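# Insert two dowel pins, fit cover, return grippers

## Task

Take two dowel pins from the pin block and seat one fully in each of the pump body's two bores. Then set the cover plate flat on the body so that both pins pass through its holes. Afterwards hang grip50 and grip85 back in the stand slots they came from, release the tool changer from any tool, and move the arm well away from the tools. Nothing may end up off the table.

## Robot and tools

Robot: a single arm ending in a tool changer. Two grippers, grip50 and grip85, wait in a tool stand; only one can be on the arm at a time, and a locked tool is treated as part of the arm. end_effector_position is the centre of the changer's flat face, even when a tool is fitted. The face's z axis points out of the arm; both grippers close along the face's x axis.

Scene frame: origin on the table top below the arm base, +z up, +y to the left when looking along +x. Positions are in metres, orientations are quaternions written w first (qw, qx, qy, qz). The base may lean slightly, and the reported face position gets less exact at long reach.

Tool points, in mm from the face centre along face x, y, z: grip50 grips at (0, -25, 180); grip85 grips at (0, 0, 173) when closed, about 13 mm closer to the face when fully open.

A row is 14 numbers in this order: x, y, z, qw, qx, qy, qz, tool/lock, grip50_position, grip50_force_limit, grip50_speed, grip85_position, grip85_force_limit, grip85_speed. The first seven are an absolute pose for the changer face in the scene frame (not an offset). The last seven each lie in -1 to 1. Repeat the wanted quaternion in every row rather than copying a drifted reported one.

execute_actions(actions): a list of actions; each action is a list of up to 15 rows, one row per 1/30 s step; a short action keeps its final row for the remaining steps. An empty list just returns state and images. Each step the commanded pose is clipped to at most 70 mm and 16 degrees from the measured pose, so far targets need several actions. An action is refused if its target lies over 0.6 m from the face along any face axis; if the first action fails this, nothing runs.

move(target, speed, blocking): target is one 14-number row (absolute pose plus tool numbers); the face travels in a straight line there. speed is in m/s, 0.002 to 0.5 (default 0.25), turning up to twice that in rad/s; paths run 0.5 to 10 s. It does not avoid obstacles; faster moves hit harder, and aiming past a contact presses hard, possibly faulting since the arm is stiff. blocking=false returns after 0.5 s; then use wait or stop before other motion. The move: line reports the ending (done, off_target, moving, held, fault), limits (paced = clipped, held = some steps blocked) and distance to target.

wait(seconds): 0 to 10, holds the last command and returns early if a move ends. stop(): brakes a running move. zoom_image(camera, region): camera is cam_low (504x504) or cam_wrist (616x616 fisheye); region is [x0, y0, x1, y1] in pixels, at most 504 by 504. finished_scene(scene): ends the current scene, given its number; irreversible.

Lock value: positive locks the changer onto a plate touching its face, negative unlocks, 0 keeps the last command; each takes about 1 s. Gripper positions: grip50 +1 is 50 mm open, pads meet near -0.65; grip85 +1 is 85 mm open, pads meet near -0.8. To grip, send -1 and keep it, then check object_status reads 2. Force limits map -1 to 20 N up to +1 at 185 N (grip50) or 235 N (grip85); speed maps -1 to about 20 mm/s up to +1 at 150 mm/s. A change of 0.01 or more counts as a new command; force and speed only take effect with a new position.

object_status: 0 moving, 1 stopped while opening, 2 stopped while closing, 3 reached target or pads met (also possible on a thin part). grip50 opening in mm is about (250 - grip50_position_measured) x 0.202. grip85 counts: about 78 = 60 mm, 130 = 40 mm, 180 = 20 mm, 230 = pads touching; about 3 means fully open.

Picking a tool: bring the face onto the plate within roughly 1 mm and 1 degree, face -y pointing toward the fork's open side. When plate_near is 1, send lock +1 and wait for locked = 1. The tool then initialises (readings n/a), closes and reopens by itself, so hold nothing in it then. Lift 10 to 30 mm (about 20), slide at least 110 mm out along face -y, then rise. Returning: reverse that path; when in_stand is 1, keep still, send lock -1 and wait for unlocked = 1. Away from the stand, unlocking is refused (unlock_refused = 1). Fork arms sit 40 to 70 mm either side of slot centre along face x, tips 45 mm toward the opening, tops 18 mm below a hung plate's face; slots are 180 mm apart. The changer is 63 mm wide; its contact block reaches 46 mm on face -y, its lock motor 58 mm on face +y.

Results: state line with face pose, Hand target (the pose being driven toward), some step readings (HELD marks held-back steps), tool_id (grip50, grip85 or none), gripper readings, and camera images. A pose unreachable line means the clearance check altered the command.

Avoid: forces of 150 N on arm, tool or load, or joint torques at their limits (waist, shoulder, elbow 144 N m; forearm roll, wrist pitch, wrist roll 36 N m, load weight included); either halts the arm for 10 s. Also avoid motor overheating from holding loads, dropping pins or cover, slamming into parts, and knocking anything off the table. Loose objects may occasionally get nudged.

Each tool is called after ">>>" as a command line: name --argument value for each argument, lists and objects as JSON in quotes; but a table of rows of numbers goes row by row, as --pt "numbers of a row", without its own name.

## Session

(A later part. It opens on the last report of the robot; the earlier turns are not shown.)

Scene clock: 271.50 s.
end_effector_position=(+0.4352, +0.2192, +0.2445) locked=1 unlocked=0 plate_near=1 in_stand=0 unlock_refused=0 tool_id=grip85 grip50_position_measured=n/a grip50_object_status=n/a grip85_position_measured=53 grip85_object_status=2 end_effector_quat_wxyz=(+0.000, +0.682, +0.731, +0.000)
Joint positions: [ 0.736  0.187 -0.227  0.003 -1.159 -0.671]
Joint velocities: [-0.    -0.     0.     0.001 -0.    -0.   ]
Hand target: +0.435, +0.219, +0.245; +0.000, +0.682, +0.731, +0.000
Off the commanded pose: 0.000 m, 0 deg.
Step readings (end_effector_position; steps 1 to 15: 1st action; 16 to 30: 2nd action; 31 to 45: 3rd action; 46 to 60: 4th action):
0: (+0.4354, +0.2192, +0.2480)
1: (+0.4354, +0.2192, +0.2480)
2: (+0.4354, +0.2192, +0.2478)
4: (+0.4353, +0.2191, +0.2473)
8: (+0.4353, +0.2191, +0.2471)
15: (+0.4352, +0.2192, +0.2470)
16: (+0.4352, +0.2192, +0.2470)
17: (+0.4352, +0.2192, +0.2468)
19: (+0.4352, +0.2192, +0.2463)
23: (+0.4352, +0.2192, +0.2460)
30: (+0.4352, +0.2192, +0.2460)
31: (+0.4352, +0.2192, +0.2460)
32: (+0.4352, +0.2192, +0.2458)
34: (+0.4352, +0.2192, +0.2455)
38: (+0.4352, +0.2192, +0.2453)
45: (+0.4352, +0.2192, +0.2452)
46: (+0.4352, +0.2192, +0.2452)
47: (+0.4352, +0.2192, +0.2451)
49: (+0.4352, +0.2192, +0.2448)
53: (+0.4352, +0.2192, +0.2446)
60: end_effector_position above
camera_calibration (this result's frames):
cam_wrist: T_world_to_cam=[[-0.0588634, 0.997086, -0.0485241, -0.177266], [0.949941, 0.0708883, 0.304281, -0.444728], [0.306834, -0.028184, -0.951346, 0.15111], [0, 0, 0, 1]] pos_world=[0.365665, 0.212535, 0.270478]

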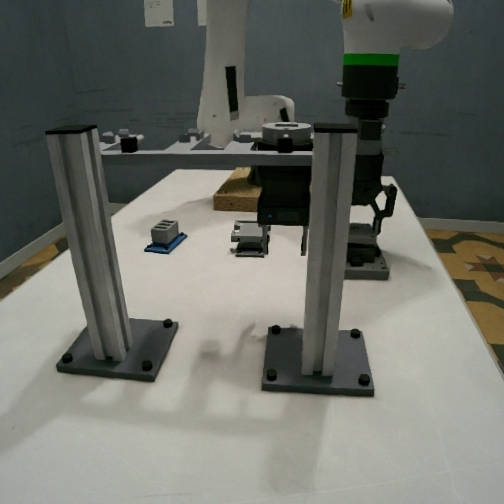

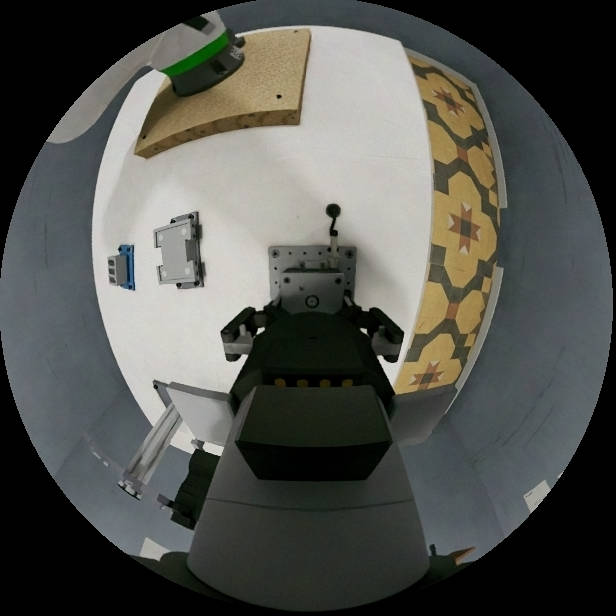

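Slight lag (chamfer); continue.

>>> execute_actions --actions '[[[0.4352,0.2192,0.2437,0,0.682,0.7314,0,0,1,0,0,-1,-0.4,-1]],[[0.4352,0.2192,0.2428,0,0.682,0.7314,0,0,1,0,0,-1,-0.4,-1]]]'

>>> zoom_image --camera "cam_wrist" --region '[274,255,354,320]'

Scene clock: 276.13 s.
end_effector_position=(+0.4352, +0.2192, +0.2428) locked=1 unlocked=0 plate_near=1 in_stand=0 unlock_refused=0 tool_id=grip85 grip50_position_measured=n/a grip50_object_status=n/a grip85_position_measured=53 grip85_object_status=2 end_effector_quat_wxyz=(-0.000, +0.682, +0.731, +0.000)
Joint positions: [ 0.736  0.189 -0.229  0.003 -1.155 -0.671]
Joint velocities: [ 0.     0.    -0.    -0.001  0.     0.001]
Hand target: +0.435, +0.219, +0.243; +0.000, +0.682, +0.731, -0.000
Off the commanded pose: 0.000 m, 0 deg.
Step readings (end_effector_position; steps 1 to 15: 1st action; 16 to 30: 2nd action):
0: (+0.4352, +0.2192, +0.2445)
1: (+0.4352, +0.2192, +0.2445)
2: (+0.4352, +0.2192, +0.2443)
4: (+0.4352, +0.2192, +0.2439)
8: (+0.4352, +0.2192, +0.2438)
15: (+0.4352, +0.2192, +0.2437)
16: (+0.4352, +0.2192, +0.2437)
17: (+0.4352, +0.2192, +0.2435)
19: (+0.4352, +0.2192, +0.2431)
23: (+0.4352, +0.2192, +0.2429)
30: end_effector_position above
camera_calibration (this result's frames):
cam_wrist: T_world_to_cam=[[-0.0588163, 0.997088, -0.0485388, -0.177345], [0.949959, 0.0708465, 0.304233, -0.444189], [0.306786, -0.028216, -0.95136, 0.149507], [0, 0, 0, 1]] pos_world=[0.365664, 0.212516, 0.268764]

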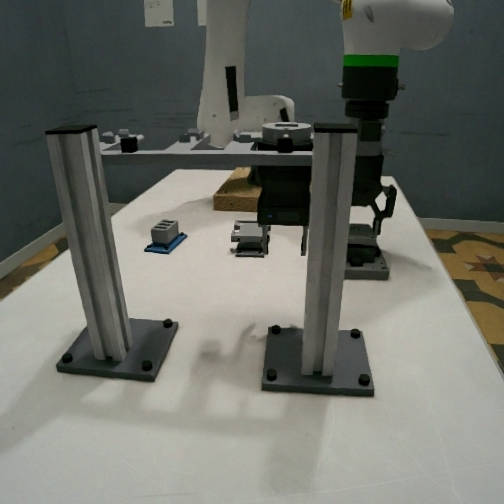

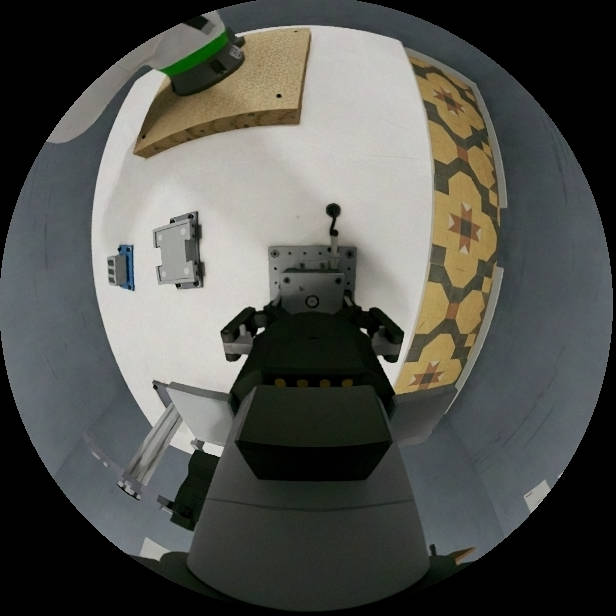

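Region (274, 255, 354, 320) of cam_wrist's 616x616 image, scaled by 6.300, with more detail than that image has; it fills the top 410 rows of this view, and the rest is white.

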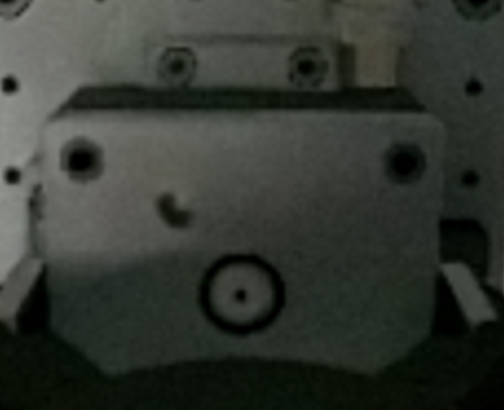

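Pin rising in the hole.

>>> execute_actions --actions '[[[0.4352,0.2192,0.2413,0,0.682,0.7314,0,0,1,0,0,-1,-0.4,-1]],[[0.4352,0.2192,0.2398,0,0.682,0.7314,0,0,1,0,0,-1,-0.4,-1]],[[0.4352,0.2192,0.2386,0,0.682,0.7314,0,0,1,0,0,-1,-0.4,-1]],[[0.4352,0.2192,0.2379,0,0.682,0.7314,0,0,1,0,0,-1,-0.4,-1]],[[0.4352,0.2192,0.2373,0,0.682,0.7314,0,0,1,0,0,-1,-0.4,-1]]]'

>>> zoom_image --camera "cam_wrist" --region '[274,255,354,320]'

Scene clock: 283.07 s.
end_effector_position=(+0.4352, +0.2192, +0.2373) locked=1 unlocked=0 plate_near=1 in_stand=0 unlock_refused=0 tool_id=grip85 grip50_position_measured=n/a grip50_object_status=n/a grip85_position_measured=53 grip85_object_status=2 end_effector_quat_wxyz=(-0.000, +0.682, +0.731, -0.000)
Joint positions: [ 0.736  0.194 -0.236  0.003 -1.142 -0.671]
Joint velocities: [-0.    -0.    -0.001 -0.001 -0.    -0.   ]
Hand target: +0.435, +0.219, +0.237; +0.000, +0.682, +0.731, +0.000
Off the commanded pose: 0.000 m, 0 deg.
Step readings (end_effector_position; steps 1 to 15: 1st action; 16 to 30: 2nd action; 31 to 45: 3rd action; 46 to 60: 4th action; 61 to 75: 5th action):
0: (+0.4352, +0.2192, +0.2428)
1: (+0.4352, +0.2192, +0.2428)
2: (+0.4352, +0.2192, +0.2425)
4: (+0.4352, +0.2192, +0.2417)
8: (+0.4352, +0.2192, +0.2413)
15: (+0.4352, +0.2192, +0.2412)
16: (+0.4352, +0.2192, +0.2412)
17: (+0.4352, +0.2192, +0.2410)
19: (+0.4352, +0.2192, +0.2403)
23: (+0.4352, +0.2192, +0.2399)
30: (+0.4352, +0.2192, +0.2398)
31: (+0.4352, +0.2192, +0.2398)
32: (+0.4352, +0.2192, +0.2396)
34: (+0.4352, +0.2192, +0.2390)
38: (+0.4352, +0.2192, +0.2387)
45: (+0.4352, +0.2192, +0.2386)
46: (+0.4352, +0.2192, +0.2386)
47: (+0.4352, +0.2192, +0.2384)
49: (+0.4352, +0.2192, +0.2382)
53: (+0.4352, +0.2192, +0.2380)
60: (+0.4352, +0.2192, +0.2379)
61: (+0.4352, +0.2192, +0.2379)
62: (+0.4352, +0.2192, +0.2378)
64: (+0.4352, +0.2192, +0.2375)
68: (+0.4352, +0.2192, +0.2374)
75: end_effector_position above
camera_calibration (this result's frames):
cam_wrist: T_world_to_cam=[[-0.0588204, 0.997087, -0.0485551, -0.177609], [0.949963, 0.0708551, 0.304222, -0.442508], [0.306776, -0.0282311, -0.951363, 0.144253], [0, 0, 0, 1]] pos_world=[0.365665, 0.212518, 0.263234]

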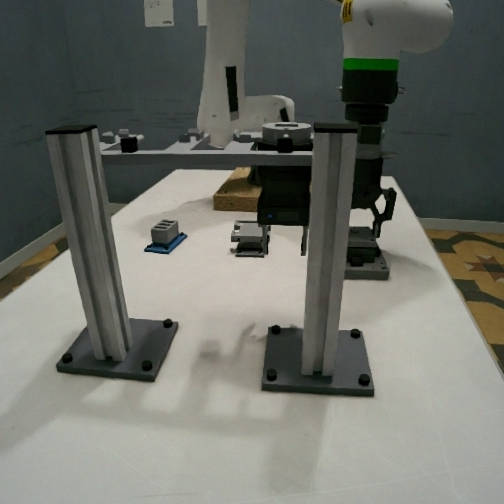

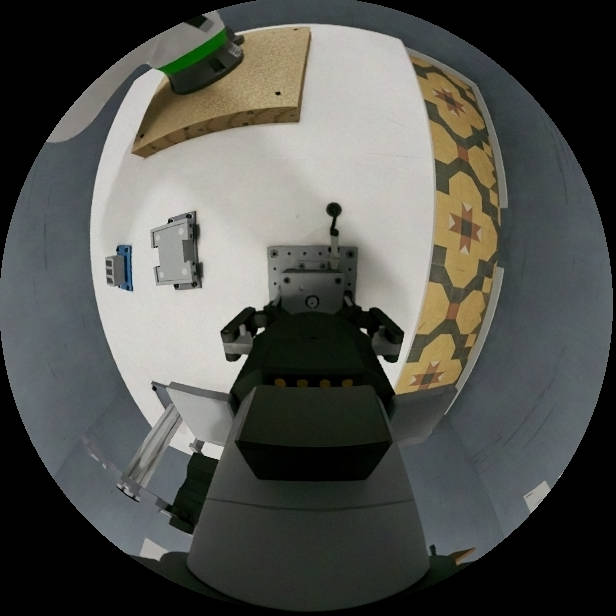

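Region (274, 255, 354, 320) of cam_wrist's 616x616 image, scaled by 6.300, with more detail than that image has; it fills the top 410 rows of this view, and the rest is white.

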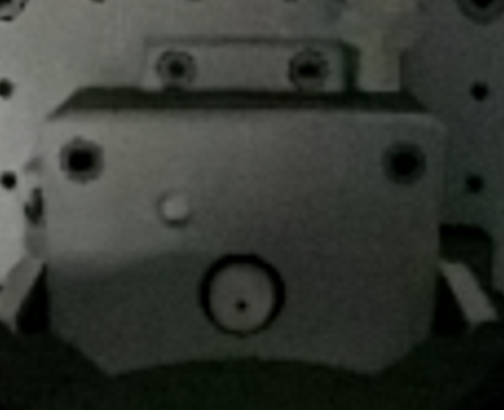

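Not yet clearly seated.

>>> execute_actions --actions '[[[0.4352,0.2192,0.2367,0,0.682,0.7314,0,0,1,0,0,-1,-0.4,-1]],[[0.4352,0.2192,0.2362,0,0.682,0.7314,0,0,1,0,0,-1,-0.4,-1]]]'

>>> zoom_image --camera "cam_low" --region '[335,200,405,285]'

Scene clock: 286.87 s.
end_effector_position=(+0.4352, +0.2192, +0.2362) locked=1 unlocked=0 plate_near=1 in_stand=0 unlock_refused=0 tool_id=grip85 grip50_position_measured=n/a grip50_object_status=n/a grip85_position_measured=53 grip85_object_status=2 end_effector_quat_wxyz=(+0.000, +0.682, +0.731, +0.000)
Joint positions: [ 0.736  0.195 -0.238  0.003 -1.14  -0.671]
Joint velocities: [ 0.  0.  0. -0.  0. -0.]
Hand target: +0.435, +0.219, +0.236; +0.000, +0.682, +0.731, -0.000
Off the commanded pose: 0.000 m, 0 deg.
Step readings (end_effector_position; steps 1 to 15: 1st action; 16 to 30: 2nd action):
0: (+0.4352, +0.2192, +0.2373)
1: (+0.4352, +0.2192, +0.2373)
2: (+0.4352, +0.2192, +0.2373)
4: (+0.4352, +0.2192, +0.2372)
8: (+0.4352, +0.2192, +0.2370)
15: (+0.4352, +0.2192, +0.2367)
16: (+0.4352, +0.2192, +0.2367)
17: (+0.4352, +0.2192, +0.2366)
19: (+0.4352, +0.2192, +0.2364)
23: (+0.4352, +0.2192, +0.2362)
30: end_effector_position above
camera_calibration (this result's frames):
cam_wrist: T_world_to_cam=[[-0.0588237, 0.997088, -0.0485325, -0.177666], [0.949954, 0.0708521, 0.304249, -0.442188], [0.306802, -0.0282066, -0.951355, 0.143229], [0, 0, 0, 1]] pos_world=[0.365665, 0.212519, 0.262174]

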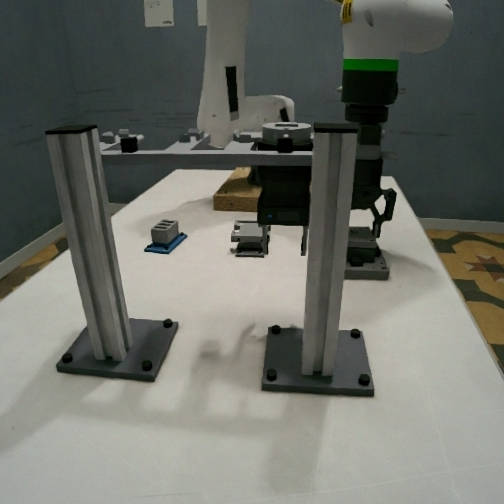

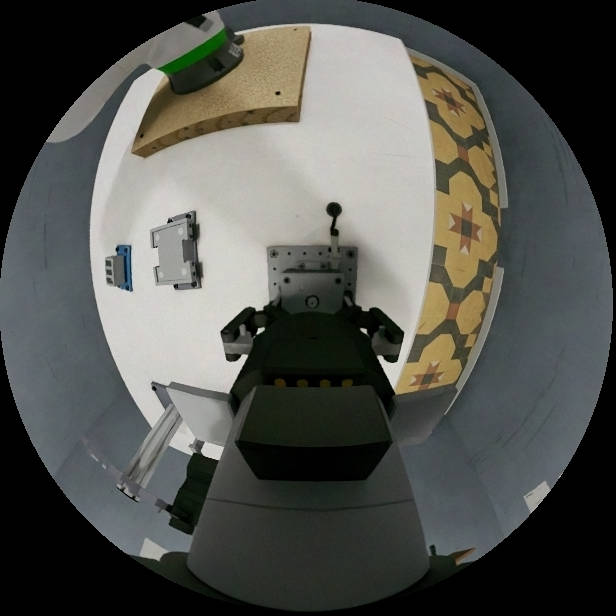

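Region (335, 200, 405, 285) of cam_low's 504x504 image, scaled by 5.929, with more detail than that image has; it fills the left 415 columns of this view, and the rest is white.

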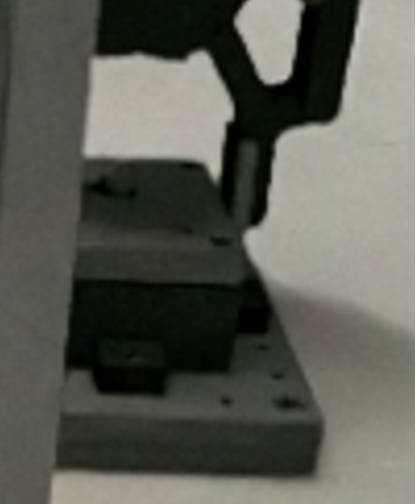

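Seated at .2373, then the pads slid. Release and return the tool.

>>> execute_actions --actions '[[[0.4352,0.2192,0.2366,0,0.682,0.7314,0,0,1,0,0,1,-0.4,0]]]'

>>> move --target '[0.4352,0.2192,0.275,0,0.682,0.7314,0,0,1,0,0,1,-0.4,0]' --speed 0.1

>>> move --target '[0.51,-0.0907,0.3217,0,0.6884,0.7254,0,0,1,0,0,1,-0.4,0]' --speed 0.3

>>> zoom_image --camera "cam_wrist" --region '[410,200,500,300]'

>>> move --target '[0.6668,-0.0825,0.3217,0,0.6884,0.7254,0,0,1,0,0,1,-0.4,0]' --speed 0.12

>>> zoom_image --camera "cam_low" --region '[335,200,405,285]'

Scene clock: 292.20 s.
end_effector_position=(+0.4352, +0.2191, +0.2365) locked=1 unlocked=0 plate_near=1 in_stand=0 unlock_refused=0 tool_id=grip85 grip50_position_measured=n/a grip50_object_status=n/a grip85_position_measured=3 grip85_object_status=0 end_effector_quat_wxyz=(-0.000, +0.682, +0.731, -0.000)
Joint positions: [ 0.735  0.195 -0.237  0.003 -1.141 -0.671]
Joint velocities: [ 0.    -0.001  0.001  0.     0.    -0.   ]
Hand target: +0.435, +0.219, +0.237; -0.000, +0.682, +0.731, -0.000
Off the commanded pose: 0.000 m, 0 deg.
Step readings (end_effector_position):
0: (+0.4352, +0.2192, +0.2362)
1: (+0.4352, +0.2192, +0.2362)
2: (+0.4351, +0.2191, +0.2358)
4: (+0.4351, +0.2191, +0.2358)
8: (+0.4351, +0.2191, +0.2360)
15: end_effector_position above
camera_calibration (this result's frames):
cam_wrist: T_world_to_cam=[[-0.058723, 0.997086, -0.0486869, -0.177595], [0.950018, 0.070798, 0.304063, -0.442245], [0.306624, -0.028398, -0.951407, 0.143626], [0, 0, 0, 1]] pos_world=[0.365672, 0.212466, 0.262471]

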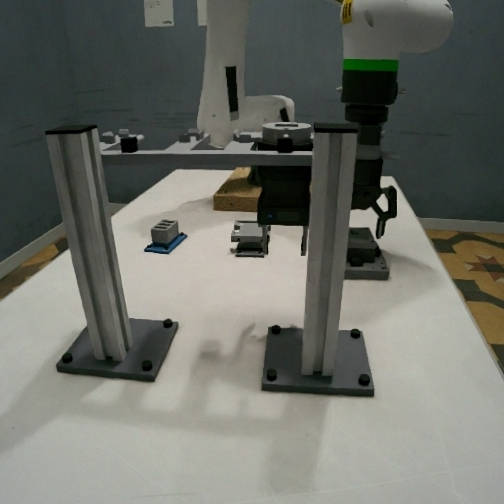

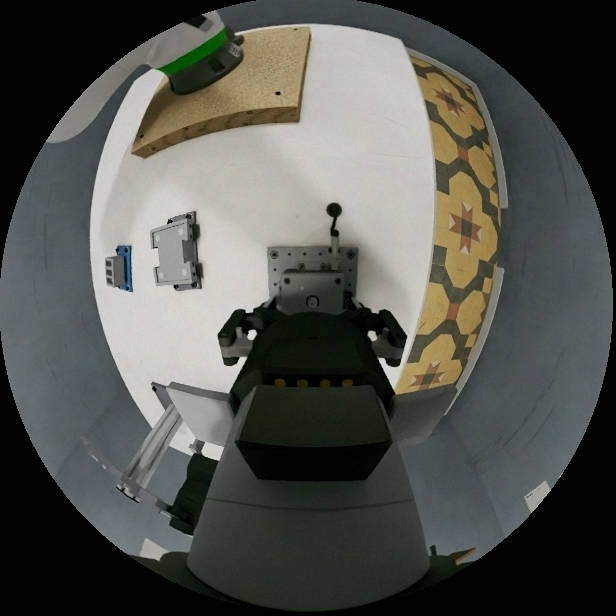

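Scene clock: 293.00 s.
end_effector_position=(+0.4352, +0.2192, +0.2749) locked=1 unlocked=0 plate_near=1 in_stand=0 unlock_refused=0 tool_id=grip85 grip50_position_measured=n/a grip50_object_status=n/a grip85_position_measured=3 grip85_object_status=3 end_effector_quat_wxyz=(+0.000, +0.682, +0.731, -0.000)
Joint positions: [ 0.736  0.159 -0.183  0.003 -1.23  -0.671]
Joint velocities: [ 0.    -0.001  0.003 -0.003 -0.003  0.001]
Hand target: +0.435, +0.219, +0.275; -0.000, +0.682, +0.731, +0.000
Off the commanded pose: 0.000 m, 0 deg.
move: done
camera_calibration (this result's frames):
cam_wrist: T_world_to_cam=[[-0.0588673, 0.99708, -0.0486372, -0.175722], [0.949938, 0.0709268, 0.304282, -0.453988], [0.306843, -0.02829, -0.951339, 0.180011], [0, 0, 0, 1]] pos_world=[0.365681, 0.212501, 0.300846]

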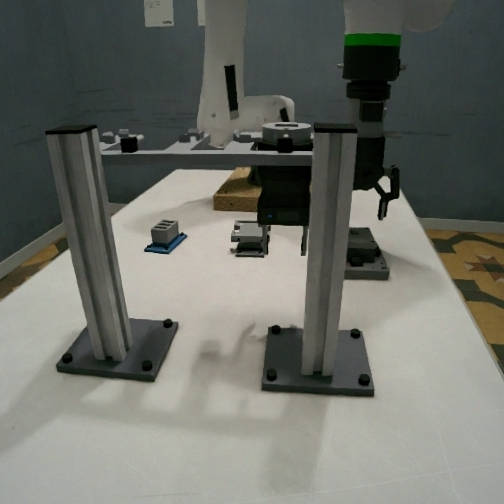

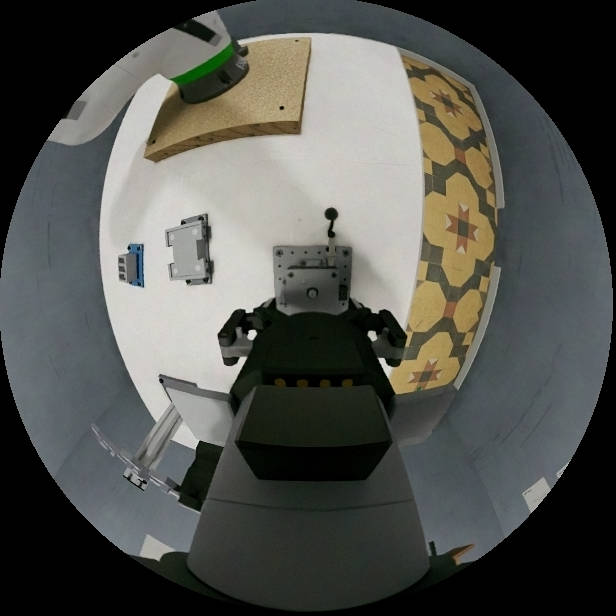

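Scene clock: 294.63 s.
end_effector_position=(+0.5094, -0.0905, +0.3217) locked=1 unlocked=0 plate_near=1 in_stand=0 unlock_refused=0 tool_id=grip85 grip50_position_measured=n/a grip50_object_status=n/a grip85_position_measured=3 grip85_object_status=3 end_effector_quat_wxyz=(+0.000, +0.688, +0.725, -0.000)
Joint positions: [ 0.078  0.197 -0.023  0.004 -1.35  -0.031]
Joint velocities: [-0.002  0.002  0.002  0.    -0.002  0.002]
Hand target: +0.509, -0.091, +0.322; +0.000, +0.688, +0.725, -0.000
Off the commanded pose: 0.001 m, 0 deg.
move: done
camera_calibration (this result's frames):
cam_wrist: T_world_to_cam=[[-0.0413404, 0.997928, -0.0493044, 0.131084], [0.950907, 0.0544443, 0.30465, -0.518877], [0.306703, -0.0342895, -0.951187, 0.192508], [0, 0, 0, 1]] pos_world=[0.43978, -0.0959615, 0.34765]

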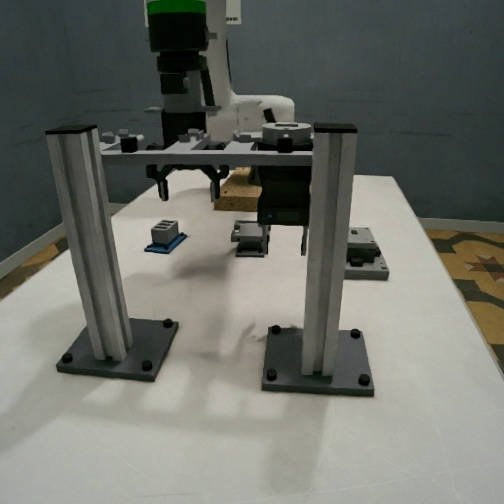

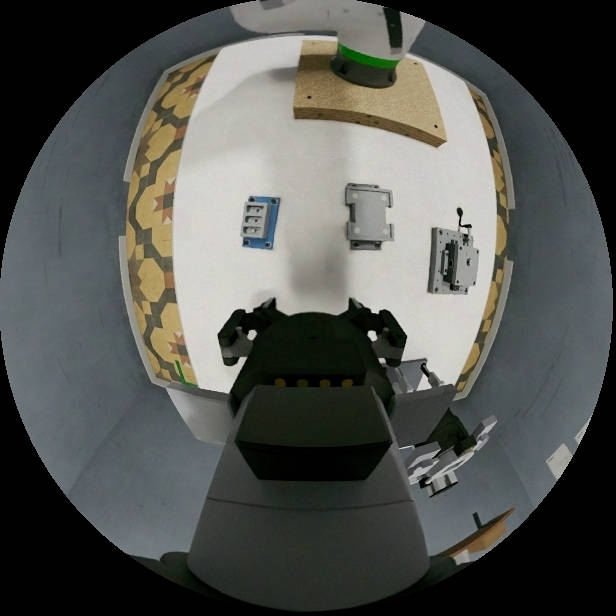

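Region (410, 200, 500, 300) of cam_wrist's 616x616 image, scaled by 5.040, with more detail than that image has; it fills the left 454 columns of this view, and the rest is white.

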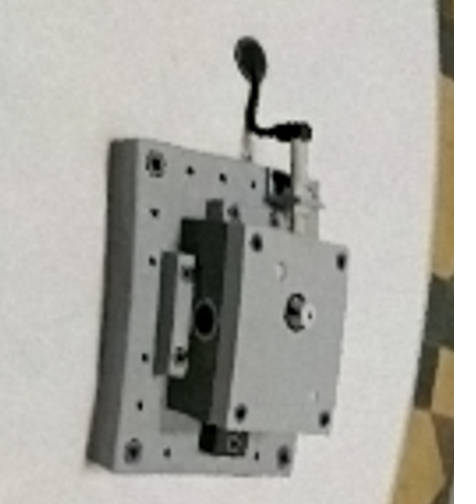

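Scene clock: 296.40 s.
end_effector_position=(+0.6669, -0.0827, +0.3219) locked=1 unlocked=0 plate_near=1 in_stand=0 unlock_refused=0 tool_id=grip85 grip50_position_measured=n/a grip50_object_status=n/a grip85_position_measured=3 grip85_object_status=3 end_effector_quat_wxyz=(+0.000, +0.688, +0.725, +0.000)
Joint positions: [ 0.07   0.595  0.523  0.004 -1.498 -0.022]
Joint velocities: [-0.     0.002  0.004 -0.    -0.004  0.   ]
Hand target: +0.667, -0.083, +0.322; +0.000, +0.688, +0.725, -0.000
Off the commanded pose: 0.000 m, 0 deg.
move: done
camera_calibration (this result's frames):
cam_wrist: T_world_to_cam=[[-0.0413351, 0.997964, -0.0485749, 0.1296], [0.95103, 0.0542031, 0.304308, -0.66907], [0.306321, -0.0336176, -0.951335, 0.145057], [0, 0, 0, 1]] pos_world=[0.597229, -0.0881939, 0.347896]

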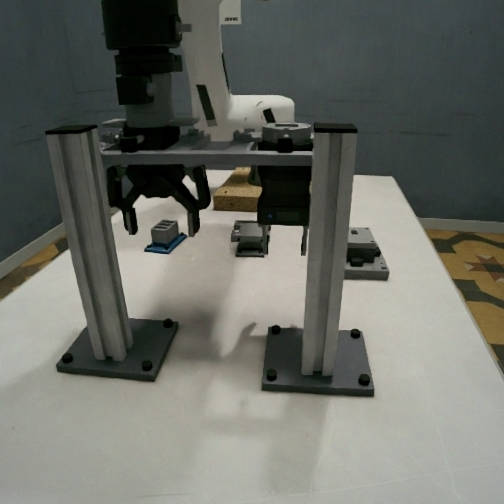

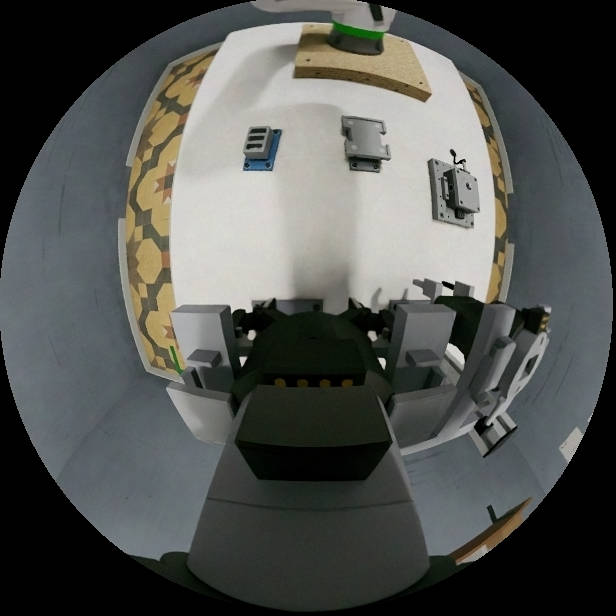

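Region (335, 200, 405, 285) of cam_low's 504x504 image, scaled by 5.929, with more detail than that image has; it fills the left 415 columns of this view, and the rest is white.

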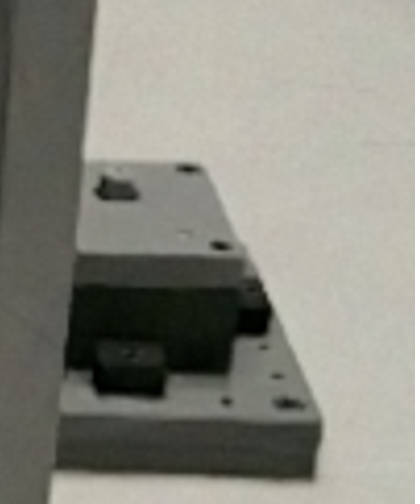

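>>> move --target '[0.6668,-0.0825,0.3021,0,0.6884,0.7254,0,0,1,0,0,1,-0.4,0]' --speed 0.025

>>> execute_actions --actions '[[[0.6668,-0.0825,0.302,0,0.6884,0.7254,0,-1,1,0,0,1,-0.4,0]],[[0.6668,-0.0825,0.302,0,0.6884,0.7254,0,-1,1,0,0,1,-0.4,0]]]'

Scene clock: 299.33 s.
end_effector_position=(+0.6668, -0.0825, +0.3022) locked=1 unlocked=0 plate_near=1 in_stand=1 unlock_refused=0 tool_id=grip85 grip50_position_measured=n/a grip50_object_status=n/a grip85_position_measured=3 grip85_object_status=3 end_effector_quat_wxyz=(-0.000, +0.688, +0.725, +0.000)
Joint positions: [ 0.07   0.6    0.485  0.004 -1.455 -0.022]
Joint velocities: [-0.     0.    -0.002  0.     0.003 -0.   ]
Hand target: +0.667, -0.083, +0.302; -0.000, +0.688, +0.725, -0.000
Off the commanded pose: 0.000 m, 0 deg.
move: done
camera_calibration (this result's frames):
cam_wrist: T_world_to_cam=[[-0.0413024, 0.997968, -0.0485171, 0.128368], [0.951058, 0.0541514, 0.30423, -0.662996], [0.30624, -0.0335771, -0.951362, 0.126362], [0, 0, 0, 1]] pos_world=[0.597153, -0.0879617, 0.328148]

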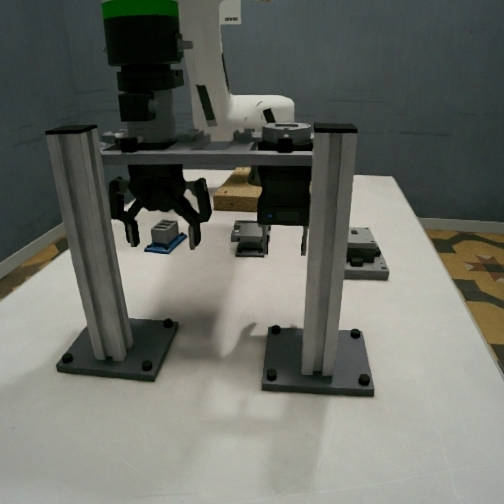

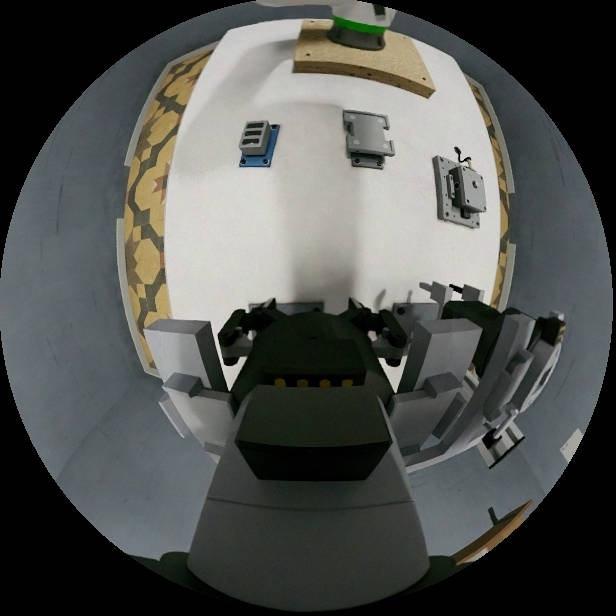

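Scene clock: 300.33 s.
end_effector_position=(+0.6668, -0.0825, +0.3019) locked=0 unlocked=1 plate_near=1 in_stand=1 unlock_refused=0 tool_id=none grip50_position_measured=n/a grip50_object_status=n/a grip85_position_measured=n/a grip85_object_status=n/a end_effector_quat_wxyz=(-0.000, +0.688, +0.725, -0.000)
Joint positions: [ 0.071  0.6    0.484  0.004 -1.455 -0.022]
Joint velocities: [ 0.    -0.    -0.    -0.001  0.     0.   ]
Hand target: +0.667, -0.082, +0.302; -0.000, +0.688, +0.725, -0.000
Off the commanded pose: 0.000 m, 0 deg.
Step readings (end_effector_position; steps 1 to 15: 1st action; 16 to 30: 2nd action):
0: (+0.6668, -0.0825, +0.3022)
1: (+0.6668, -0.0825, +0.3020)
2: (+0.6668, -0.0825, +0.3019)
4: (+0.6668, -0.0825, +0.3019)
8: (+0.6668, -0.0825, +0.3019)
15: (+0.6668, -0.0825, +0.3019)
16: (+0.6668, -0.0825, +0.3019)
17: (+0.6668, -0.0825, +0.3019)
19: (+0.6668, -0.0825, +0.3019)
23: (+0.6668, -0.0825, +0.3019)
30: end_effector_position above
camera_calibration (this result's frames):
cam_wrist: T_world_to_cam=[[-0.0413195, 0.997966, -0.0485497, 0.128375], [0.951088, 0.0541742, 0.304133, -0.662921], [0.306144, -0.0336085, -0.951392, 0.126184], [0, 0, 0, 1]] pos_world=[0.59717, -0.0879593, 0.327899]

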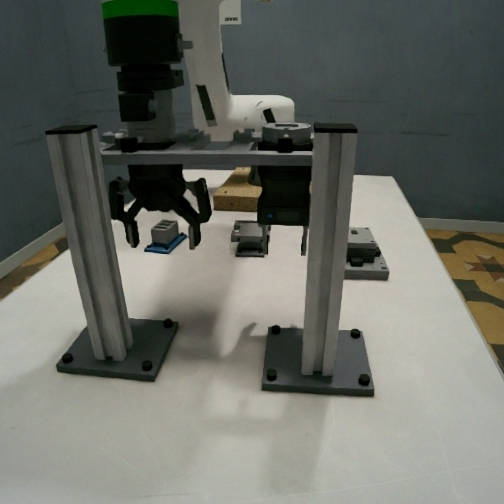

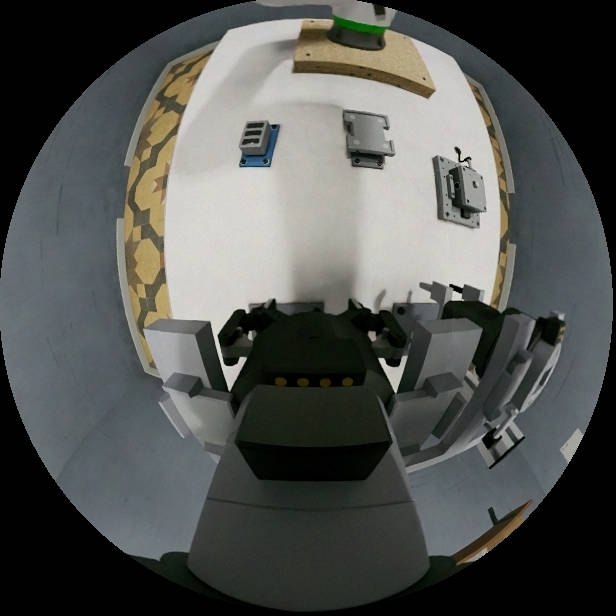

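>>> move --target '[0.6668,-0.0825,0.335,0,0.6884,0.7254,0,0,1,0,0,1,-0.4,0]' --speed 0.06

>>> move --target '[0.38,-0.05,0.45,0,0.6884,0.7254,0,0,1,0,0,1,-0.4,0]' --speed 0.3

Scene clock: 303.53 s.
end_effector_position=(+0.6668, -0.0825, +0.3350) locked=0 unlocked=1 plate_near=0 in_stand=0 unlock_refused=0 tool_id=none grip50_position_measured=n/a grip50_object_status=n/a grip85_position_measured=n/a grip85_object_status=n/a end_effector_quat_wxyz=(+0.000, +0.688, +0.725, +0.000)
Joint positions: [ 0.071  0.593  0.55   0.004 -1.527 -0.022]
Joint velocities: [-0.     0.     0.003  0.    -0.003  0.   ]
Hand target: +0.667, -0.082, +0.335; +0.000, +0.688, +0.725, +0.000
Off the commanded pose: 0.000 m, 0 deg.
move: done
camera_calibration (this result's frames):
cam_wrist: T_world_to_cam=[[-0.0413312, 0.99796, -0.0486604, 0.130045], [0.951007, 0.054228, 0.304378, -0.672991], [0.306396, -0.033696, -0.951308, 0.157482], [0, 0, 0, 1]] pos_world=[0.597142, -0.0879787, 0.360985]

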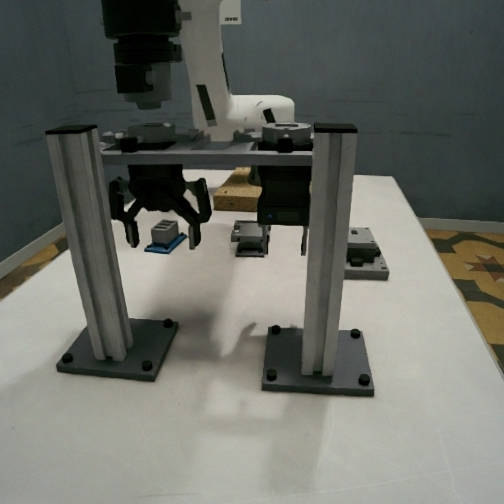

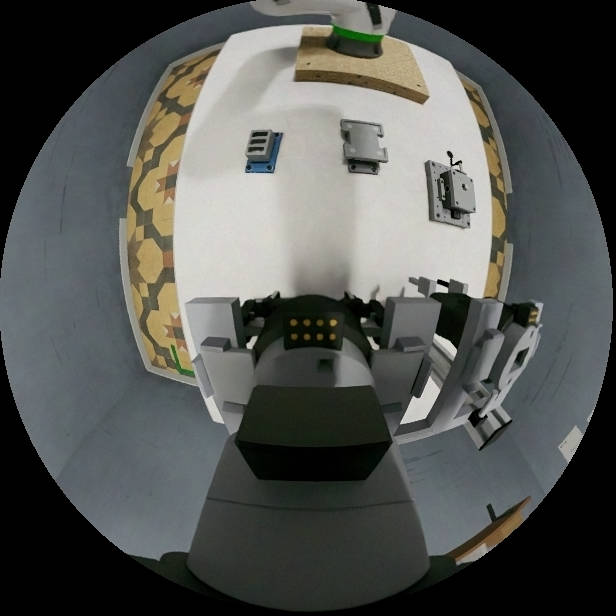

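Scene clock: 305.17 s.
end_effector_position=(+0.3800, -0.0497, +0.4495) locked=0 unlocked=1 plate_near=0 in_stand=0 unlock_refused=0 tool_id=none grip50_position_measured=n/a grip50_object_status=n/a grip85_position_measured=n/a grip85_object_status=n/a end_effector_quat_wxyz=(-0.000, +0.688, +0.725, +0.000)
Joint positions: [ 0.218 -0.169 -0.095  0.003 -1.645 -0.169]
Joint velocities: [ 0.002 -0.003 -0.001  0.001 -0.001 -0.002]
Hand target: +0.380, -0.050, +0.450; -0.000, +0.688, +0.725, +0.000
Off the commanded pose: 0.001 m, 0 deg.
move: done
camera_calibration (this result's frames):
cam_wrist: T_world_to_cam=[[-0.0413397, 0.997974, -0.0483597, 0.0908328], [0.951094, 0.0541348, 0.304121, -0.436821], [0.306123, -0.0334224, -0.951405, 0.35549], [0, 0, 0, 1]] pos_world=[0.31039, -0.0551203, 0.475454]

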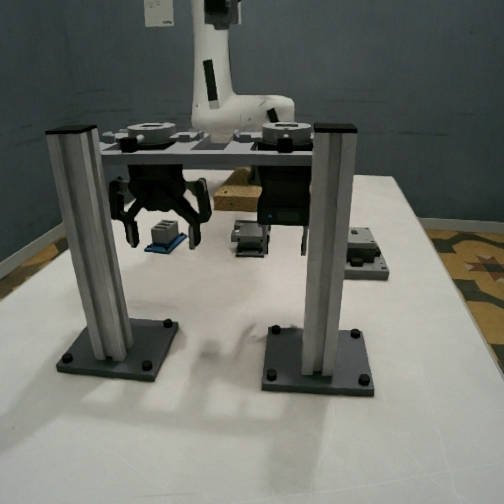

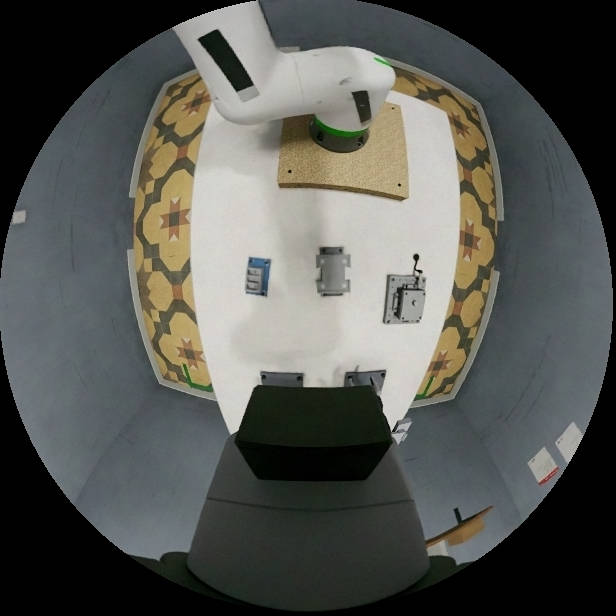

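>>> finished_scene --scene 2

The scene is finished: the task was done.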